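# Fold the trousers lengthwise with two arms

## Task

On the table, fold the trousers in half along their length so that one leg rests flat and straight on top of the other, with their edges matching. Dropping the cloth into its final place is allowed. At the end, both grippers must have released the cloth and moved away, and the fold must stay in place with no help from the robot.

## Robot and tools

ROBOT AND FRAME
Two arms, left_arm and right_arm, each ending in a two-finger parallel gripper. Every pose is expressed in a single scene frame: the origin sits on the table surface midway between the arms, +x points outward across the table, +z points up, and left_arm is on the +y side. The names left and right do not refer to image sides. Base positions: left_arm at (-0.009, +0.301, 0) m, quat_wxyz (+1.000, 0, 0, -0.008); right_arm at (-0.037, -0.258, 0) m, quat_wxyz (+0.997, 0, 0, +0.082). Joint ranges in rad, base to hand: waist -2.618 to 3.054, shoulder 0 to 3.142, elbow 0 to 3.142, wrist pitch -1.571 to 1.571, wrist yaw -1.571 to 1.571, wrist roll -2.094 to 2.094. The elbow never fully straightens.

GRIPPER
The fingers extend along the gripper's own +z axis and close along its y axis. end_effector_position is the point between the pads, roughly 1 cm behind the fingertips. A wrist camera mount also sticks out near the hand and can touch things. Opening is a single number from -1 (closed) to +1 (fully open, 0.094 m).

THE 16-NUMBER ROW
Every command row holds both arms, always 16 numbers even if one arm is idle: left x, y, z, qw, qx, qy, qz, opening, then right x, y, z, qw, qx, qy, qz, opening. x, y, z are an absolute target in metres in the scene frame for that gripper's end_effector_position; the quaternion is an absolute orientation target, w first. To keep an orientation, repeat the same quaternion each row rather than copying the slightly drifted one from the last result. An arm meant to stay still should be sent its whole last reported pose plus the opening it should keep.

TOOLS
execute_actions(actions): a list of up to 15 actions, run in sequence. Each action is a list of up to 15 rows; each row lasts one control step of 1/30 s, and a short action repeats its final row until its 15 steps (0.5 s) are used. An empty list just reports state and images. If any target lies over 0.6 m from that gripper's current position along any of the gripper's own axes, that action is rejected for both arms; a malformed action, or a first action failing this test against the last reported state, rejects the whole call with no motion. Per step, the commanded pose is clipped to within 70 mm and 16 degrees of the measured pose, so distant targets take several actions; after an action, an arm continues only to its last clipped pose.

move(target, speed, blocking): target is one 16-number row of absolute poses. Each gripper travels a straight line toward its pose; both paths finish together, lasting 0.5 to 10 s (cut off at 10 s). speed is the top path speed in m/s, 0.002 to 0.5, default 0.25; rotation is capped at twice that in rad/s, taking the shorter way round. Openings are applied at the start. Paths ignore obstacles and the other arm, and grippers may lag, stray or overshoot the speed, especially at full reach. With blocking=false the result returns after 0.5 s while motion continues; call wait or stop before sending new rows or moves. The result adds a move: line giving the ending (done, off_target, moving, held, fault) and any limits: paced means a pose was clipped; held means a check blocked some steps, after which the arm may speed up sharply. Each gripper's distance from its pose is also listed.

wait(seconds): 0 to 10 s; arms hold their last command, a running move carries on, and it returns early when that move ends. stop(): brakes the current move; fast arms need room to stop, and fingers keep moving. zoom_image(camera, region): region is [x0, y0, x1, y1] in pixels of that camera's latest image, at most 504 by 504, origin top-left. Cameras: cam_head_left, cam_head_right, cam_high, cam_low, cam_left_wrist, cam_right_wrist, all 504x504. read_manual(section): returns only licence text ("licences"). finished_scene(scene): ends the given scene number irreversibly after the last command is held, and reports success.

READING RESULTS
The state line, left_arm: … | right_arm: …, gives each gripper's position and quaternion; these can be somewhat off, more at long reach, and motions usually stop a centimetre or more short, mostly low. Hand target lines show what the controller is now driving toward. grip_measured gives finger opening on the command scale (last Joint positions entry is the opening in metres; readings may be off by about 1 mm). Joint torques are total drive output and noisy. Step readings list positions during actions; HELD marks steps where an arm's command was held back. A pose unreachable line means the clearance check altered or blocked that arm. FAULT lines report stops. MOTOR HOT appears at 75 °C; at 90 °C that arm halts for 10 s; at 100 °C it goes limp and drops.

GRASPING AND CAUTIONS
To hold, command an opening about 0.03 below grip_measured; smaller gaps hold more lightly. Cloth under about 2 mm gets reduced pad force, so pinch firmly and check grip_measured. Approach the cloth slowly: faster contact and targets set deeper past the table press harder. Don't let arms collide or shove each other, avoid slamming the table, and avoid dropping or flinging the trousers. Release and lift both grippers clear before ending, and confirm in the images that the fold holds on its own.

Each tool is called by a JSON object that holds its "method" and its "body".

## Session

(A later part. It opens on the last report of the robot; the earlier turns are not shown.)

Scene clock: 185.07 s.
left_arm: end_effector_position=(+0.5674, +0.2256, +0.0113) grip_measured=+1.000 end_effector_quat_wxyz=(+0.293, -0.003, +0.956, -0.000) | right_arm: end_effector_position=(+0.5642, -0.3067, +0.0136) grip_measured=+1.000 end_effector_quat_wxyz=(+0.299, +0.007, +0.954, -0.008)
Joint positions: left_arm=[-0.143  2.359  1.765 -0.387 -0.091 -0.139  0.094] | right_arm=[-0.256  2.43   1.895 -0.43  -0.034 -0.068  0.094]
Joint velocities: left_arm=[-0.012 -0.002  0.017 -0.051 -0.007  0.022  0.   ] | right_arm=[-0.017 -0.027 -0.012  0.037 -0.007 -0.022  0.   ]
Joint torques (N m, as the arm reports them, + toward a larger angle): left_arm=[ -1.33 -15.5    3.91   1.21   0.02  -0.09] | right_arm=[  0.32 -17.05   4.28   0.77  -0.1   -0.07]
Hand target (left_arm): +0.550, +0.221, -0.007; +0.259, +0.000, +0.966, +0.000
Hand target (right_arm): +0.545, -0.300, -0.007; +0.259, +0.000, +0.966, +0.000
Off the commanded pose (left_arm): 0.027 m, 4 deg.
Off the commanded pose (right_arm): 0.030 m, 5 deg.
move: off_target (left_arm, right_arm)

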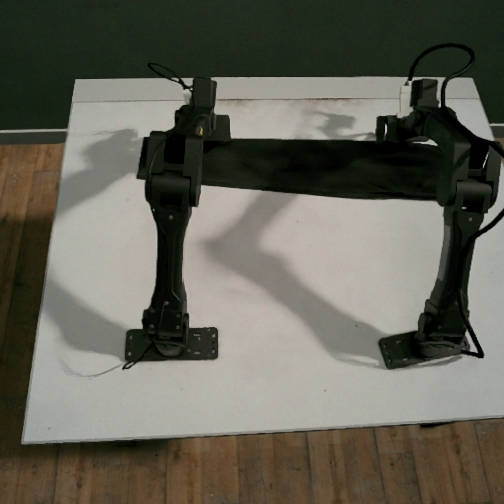

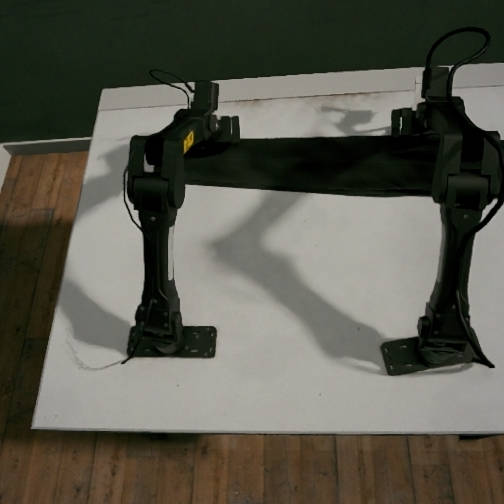

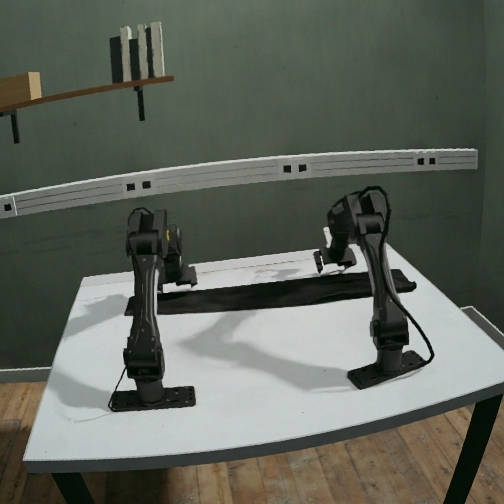

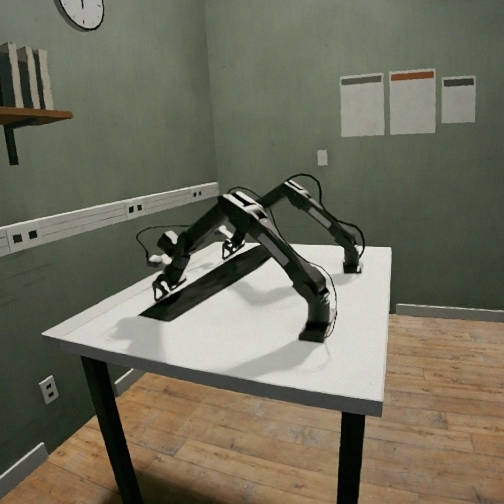

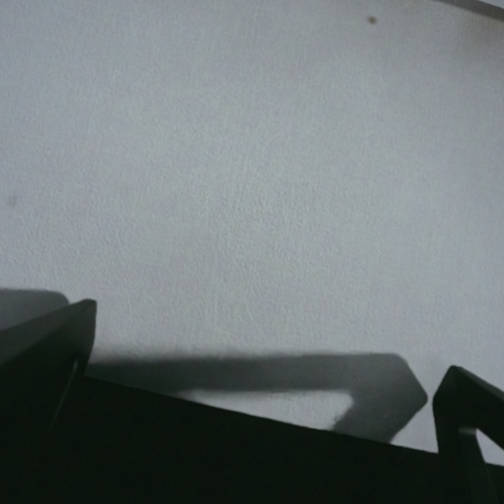

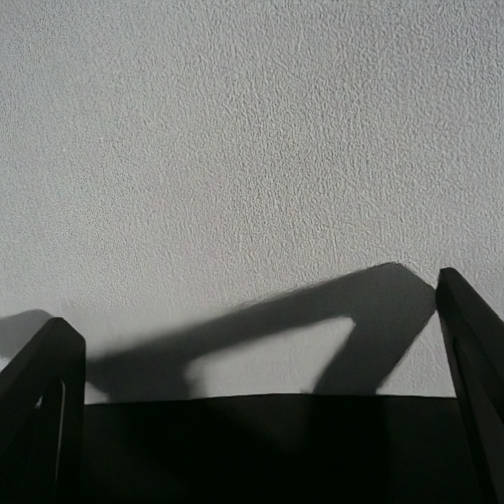

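{"method": "move", "body": {"target": [0.53,0.22,-0.008,0.259,0,0.966,0,1,0.522,-0.3,-0.008,0.259,0,0.966,0,1], "speed": 0.03}}

{"method": "zoom_image", "body": {"camera": "cam_head_left", "region": [190,110,450,220]}}

Scene clock: 198.57 s.
left_arm: end_effector_position=(+0.5488, +0.2252, +0.0110) grip_measured=+1.000 end_effector_quat_wxyz=(+0.295, -0.000, +0.956, -0.000) | right_arm: end_effector_position=(+0.5432, -0.3043, +0.0133) grip_measured=+1.000 end_effector_quat_wxyz=(+0.300, +0.005, +0.954, -0.007)
Joint positions: left_arm=[-0.15   2.289  1.637 -0.327 -0.093 -0.139  0.094] | right_arm=[-0.256  2.343  1.734 -0.353 -0.037 -0.071  0.094]
Joint velocities: left_arm=[ 0.007  0.002 -0.017 -0.022 -0.037 -0.11   0.   ] | right_arm=[ 0.002  0.007  0.002 -0.007 -0.007  0.007  0.   ]
Joint torques (N m, as the arm reports them, + toward a larger angle): left_arm=[ -1.33 -14.97   3.81   1.18   0.02  -0.13] | right_arm=[ -0.06 -16.86   4.37   0.71  -0.12  -0.07]
Hand target (left_arm): +0.530, +0.221, -0.007; +0.259, +0.000, +0.966, +0.000
Hand target (right_arm): +0.522, -0.300, -0.007; +0.259, -0.000, +0.966, -0.000
Off the commanded pose (left_arm): 0.027 m, 4 deg.
Off the commanded pose (right_arm): 0.030 m, 5 deg.
move: off_target (left_arm, right_arm)

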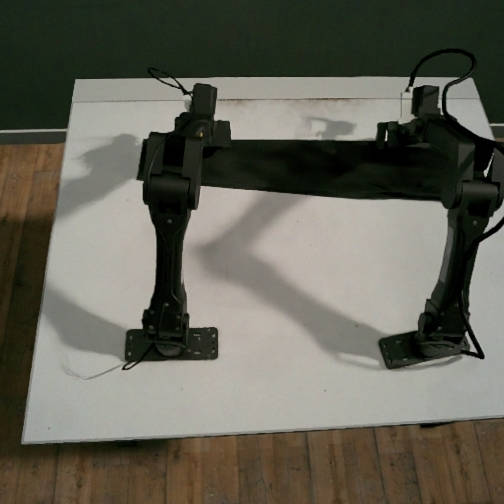

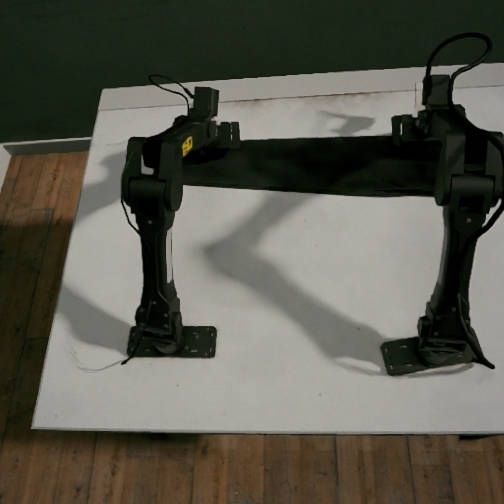

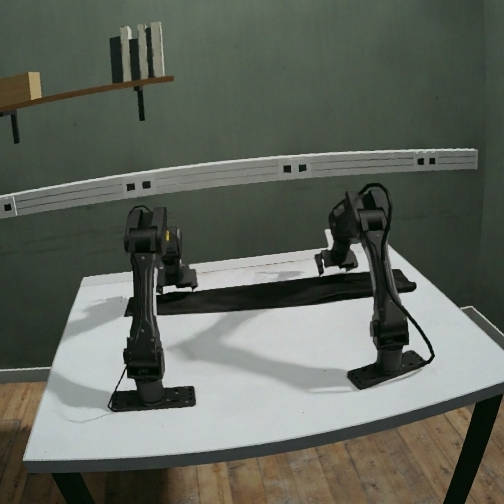

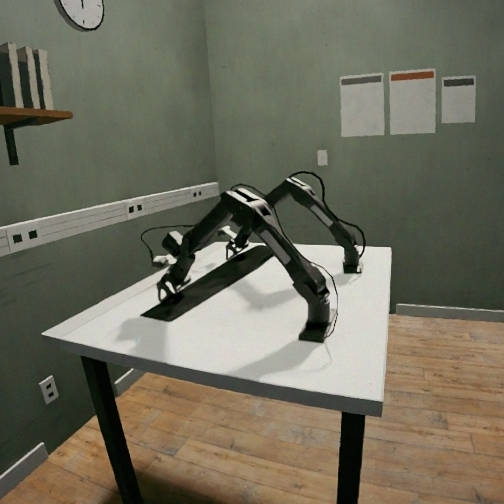

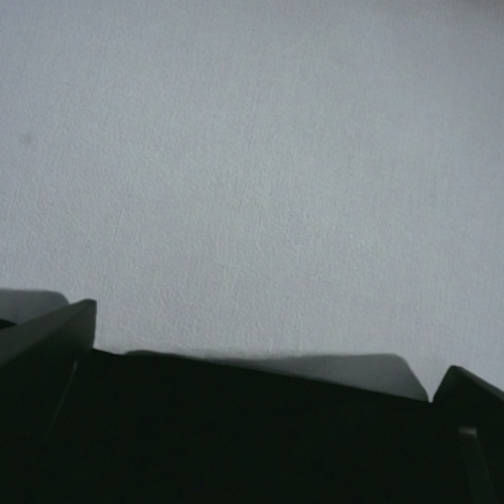

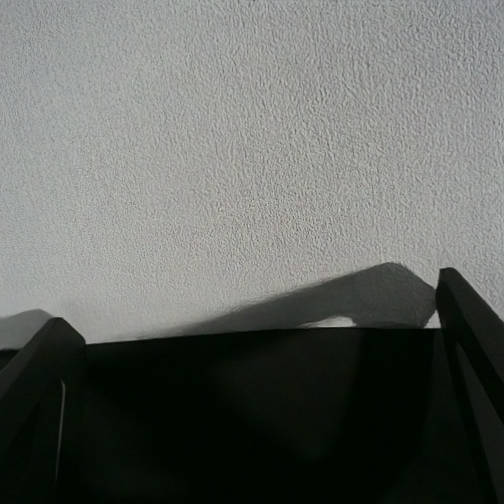

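Region (190, 110, 450, 220) of cam_head_left's 504x504 image, scaled by 1.938, with more detail than that image has; it fills the top 213 rows of this view, and the rest is white.

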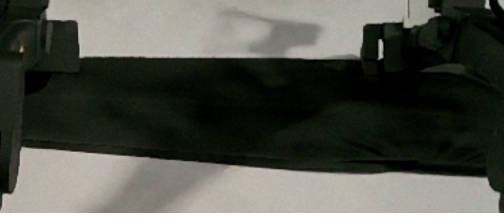

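Contact made. Push ~1.2 cm.

{"method": "move", "body": {"target": [0.52,0.22,-0.008,0.259,0,0.966,0,1,0.508,-0.3,-0.008,0.259,0,0.966,0,1], "speed": 0.03}}

{"method": "zoom_image", "body": {"camera": "cam_head_left", "region": [190,110,450,220]}}

Scene clock: 206.40 s.
left_arm: end_effector_position=(+0.5392, +0.2251, +0.0105) grip_measured=+1.000 end_effector_quat_wxyz=(+0.295, +0.000, +0.956, +0.000) | right_arm: end_effector_position=(+0.5303, -0.3028, +0.0132) grip_measured=+1.000 end_effector_quat_wxyz=(+0.301, +0.004, +0.953, -0.007)
Joint positions: left_arm=[-0.154  2.256  1.578 -0.301 -0.096 -0.141  0.094] | right_arm=[-0.256  2.293  1.645 -0.311 -0.038 -0.073  0.094]
Joint velocities: left_arm=[ 0.007  0.012 -0.027 -0.051 -0.037 -0.081  0.   ] | right_arm=[-0.012  0.012 -0.007 -0.037  0.095 -0.037  0.   ]
Joint torques (N m, as the arm reports them, + toward a larger angle): left_arm=[ -1.35 -14.63   3.75   1.18   0.02  -0.14] | right_arm=[ -0.01 -16.11   4.15   0.55  -0.08  -0.07]
Hand target (left_arm): +0.520, +0.221, -0.007; +0.259, +0.000, +0.966, +0.000
Hand target (right_arm): +0.508, -0.300, -0.007; +0.259, -0.000, +0.966, -0.000
Off the commanded pose (left_arm): 0.027 m, 4 deg.
Off the commanded pose (right_arm): 0.031 m, 5 deg.
move: off_target (left_arm, right_arm)

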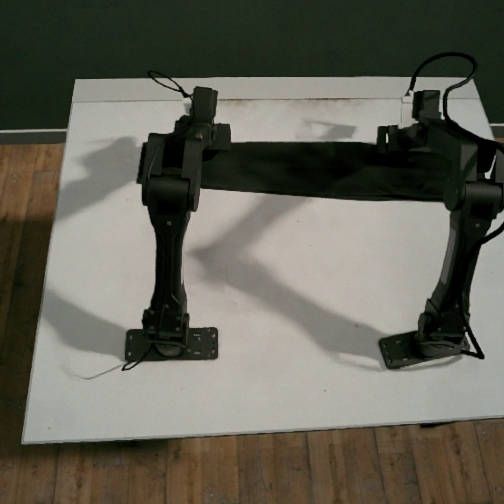

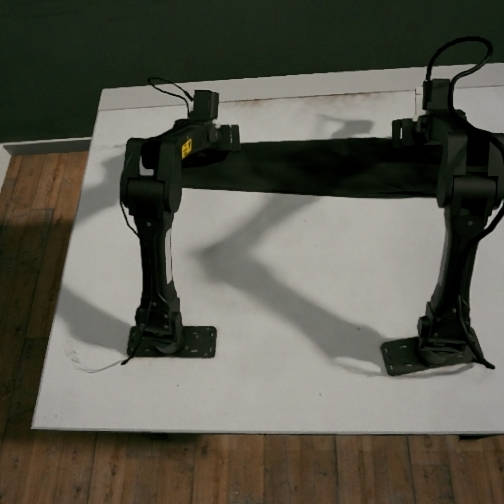

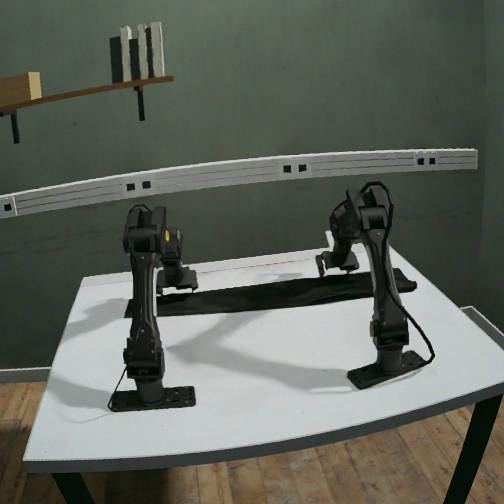

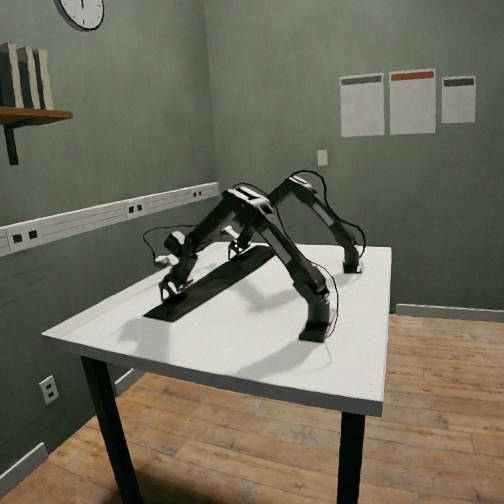

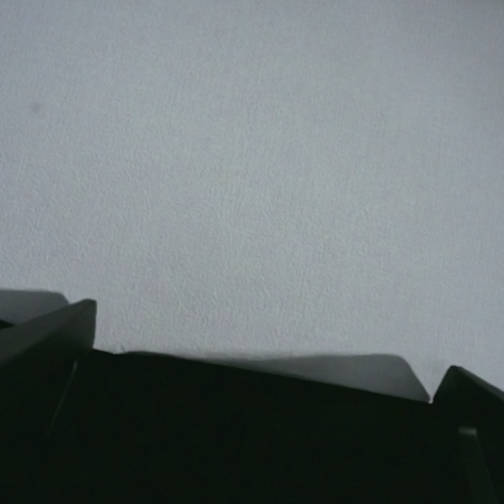

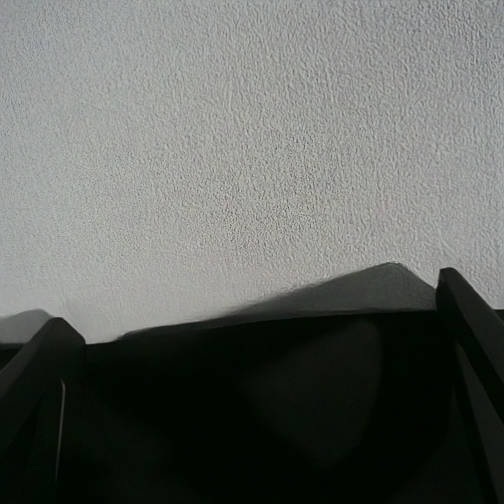

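Region (190, 110, 450, 220) of cam_head_left's 504x504 image, scaled by 1.938, with more detail than that image has; it fills the top 213 rows of this view, and the rest is white.

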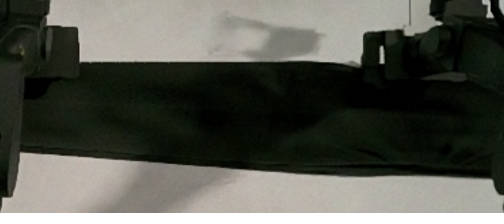

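{"method": "move", "body": {"target": [0.555,0.22,0.07,0.259,0,0.966,0,1,0.545,-0.3,0.07,0.259,0,0.966,0,1], "speed": 0.1}}

{"method": "move", "body": {"target": [0.2,0.4,0.15,0.259,0,0.966,0,1,0.18,-0.38,0.15,0.259,0,0.966,0,1]}}

{"method": "zoom_image", "body": {"camera": "cam_head_left", "region": [120,110,504,230]}}

Scene clock: 212.97 s.
left_arm: end_effector_position=(+0.5580, +0.2219, +0.0726) grip_measured=+1.000 end_effector_quat_wxyz=(+0.269, +0.001, +0.963, +0.004) | right_arm: end_effector_position=(+0.5410, -0.3038, +0.0634) grip_measured=+1.000 end_effector_quat_wxyz=(+0.252, +0.005, +0.968, -0.002)
Joint positions: left_arm=[-0.154  2.298  1.937 -0.672 -0.096 -0.142  0.094] | right_arm=[-0.256  2.361  2.025 -0.727 -0.038 -0.073  0.094]
Joint velocities: left_arm=[ 0.007  0.002 -0.002 -0.022  0.022 -0.022  0.   ] | right_arm=[-0.022 -0.012  0.007 -0.066  0.037  0.022  0.   ]
Joint torques (N m, as the arm reports them, + toward a larger angle): left_arm=[ -0.11 -14.88   7.52   1.27   0.08  -0.06] | right_arm=[  0.32 -16.22   9.06   0.87  -0.08  -0.04]
Hand target (left_arm): +0.556, +0.220, +0.070; +0.259, +0.000, +0.966, -0.000
Hand target (right_arm): +0.546, -0.300, +0.070; +0.259, -0.001, +0.966, -0.000
Off the commanded pose (left_arm): 0.004 m, 1 deg.
Off the commanded pose (right_arm): 0.009 m, 1 deg.
move: done

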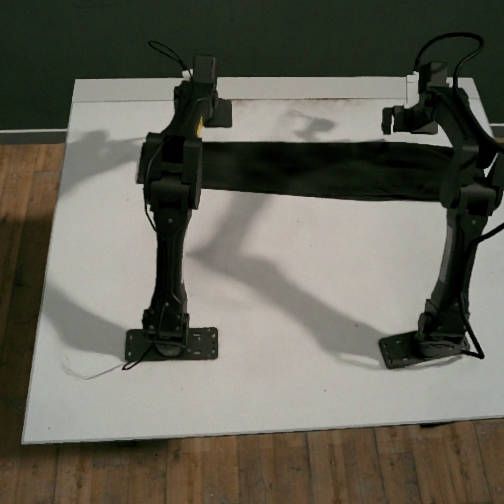

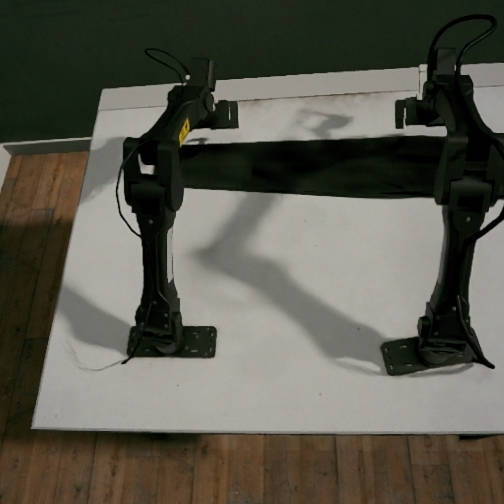

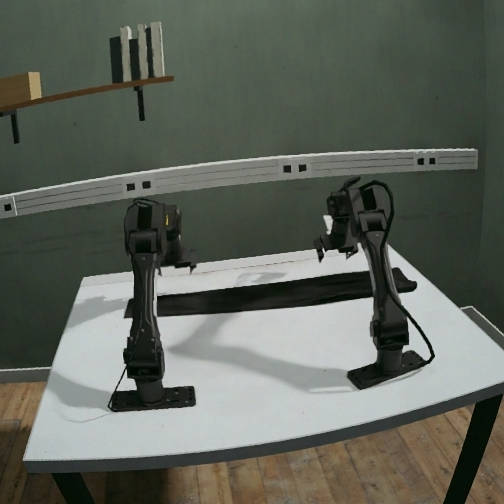

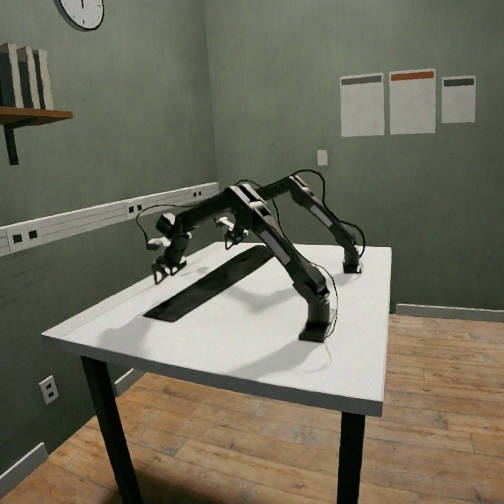

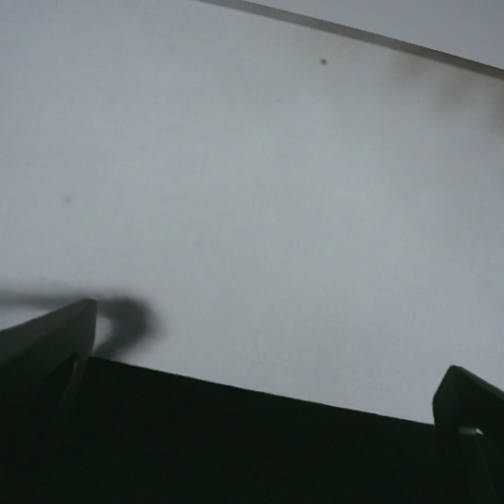

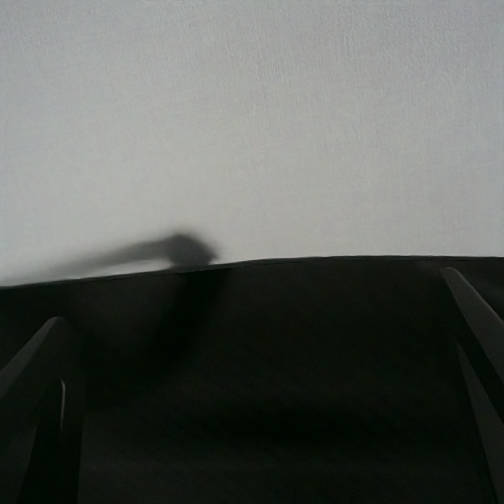

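Scene clock: 215.37 s.
left_arm: end_effector_position=(+0.2051, +0.4010, +0.1484) grip_measured=+1.000 end_effector_quat_wxyz=(+0.259, -0.003, +0.966, +0.000) | right_arm: end_effector_position=(+0.1810, -0.3809, +0.1469) grip_measured=+1.000 end_effector_quat_wxyz=(+0.248, +0.002, +0.969, -0.004)
Joint positions: left_arm=[ 0.681  1.01   0.867 -0.998  0.312  0.589  0.094] | right_arm=[-0.913  1.103  0.918 -0.999 -0.327 -0.68   0.094]
Joint velocities: left_arm=[-0.002  0.002 -0.012  0.037 -0.022  0.037  0.   ] | right_arm=[-0.007 -0.012  0.002  0.007 -0.022 -0.051  0.   ]
Joint torques (N m, as the arm reports them, + toward a larger angle): left_arm=[ 1.07 -2.12  6.39  1.11  0.35  0.05] | right_arm=[-1.02 -4.35  6.39  0.65 -0.38 -0.11]
Hand target (left_arm): +0.202, +0.397, +0.150; +0.260, -0.002, +0.966, -0.009
Hand target (right_arm): +0.179, -0.378, +0.149; +0.255, -0.000, +0.967, +0.001
Off the commanded pose (left_arm): 0.005 m, 0 deg.
Off the commanded pose (right_arm): 0.003 m, 1 deg.
move: done

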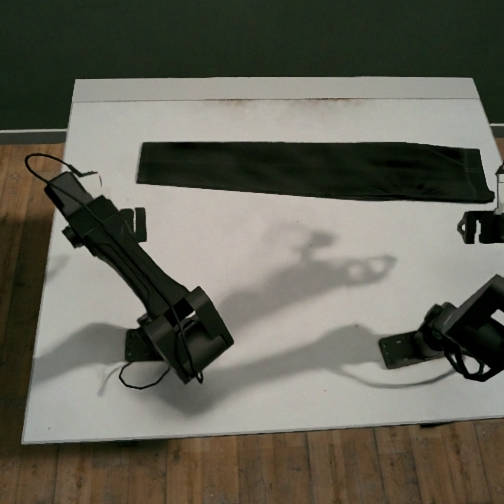

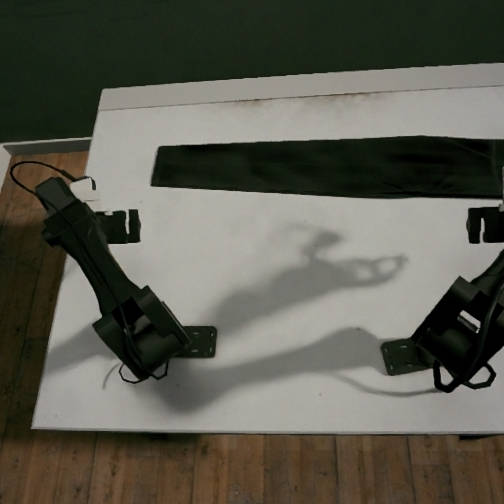

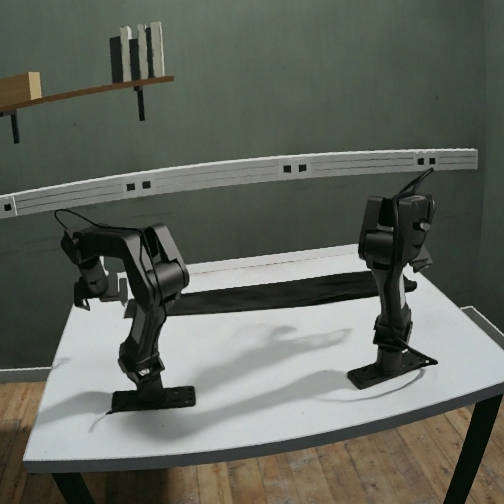

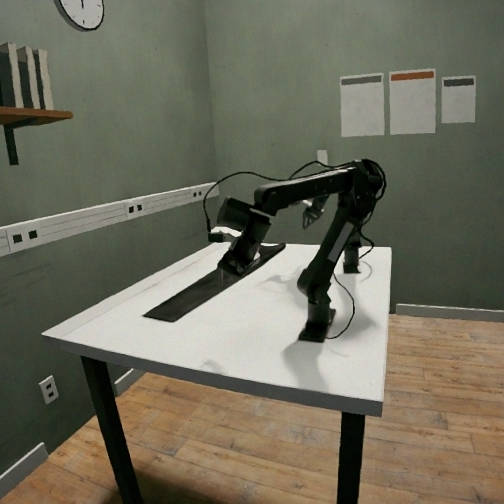

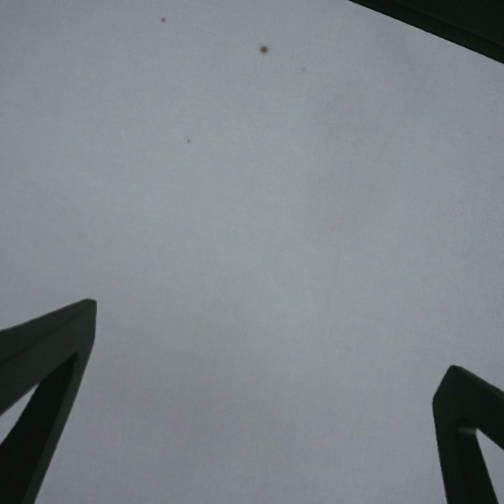

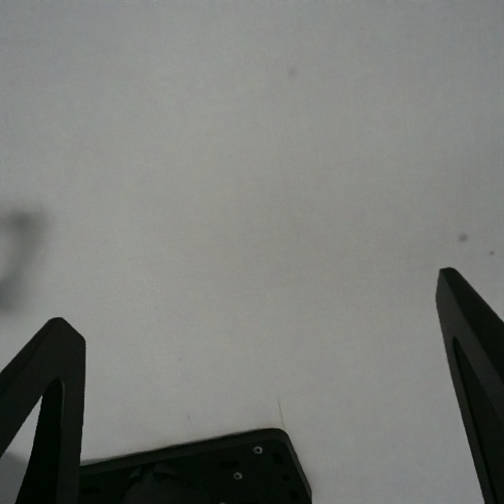

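Region (120, 110, 504, 230) of cam_head_left's 504x504 image, scaled by 1.312, with more detail than that image has; it fills the top 158 rows of this view, and the rest is white.

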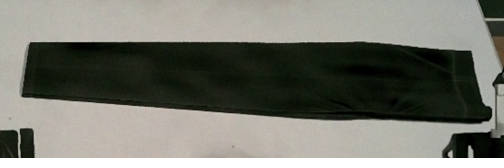

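{"method": "finished_scene", "body": {"scene": 2}}

The scene is finished: the task was done.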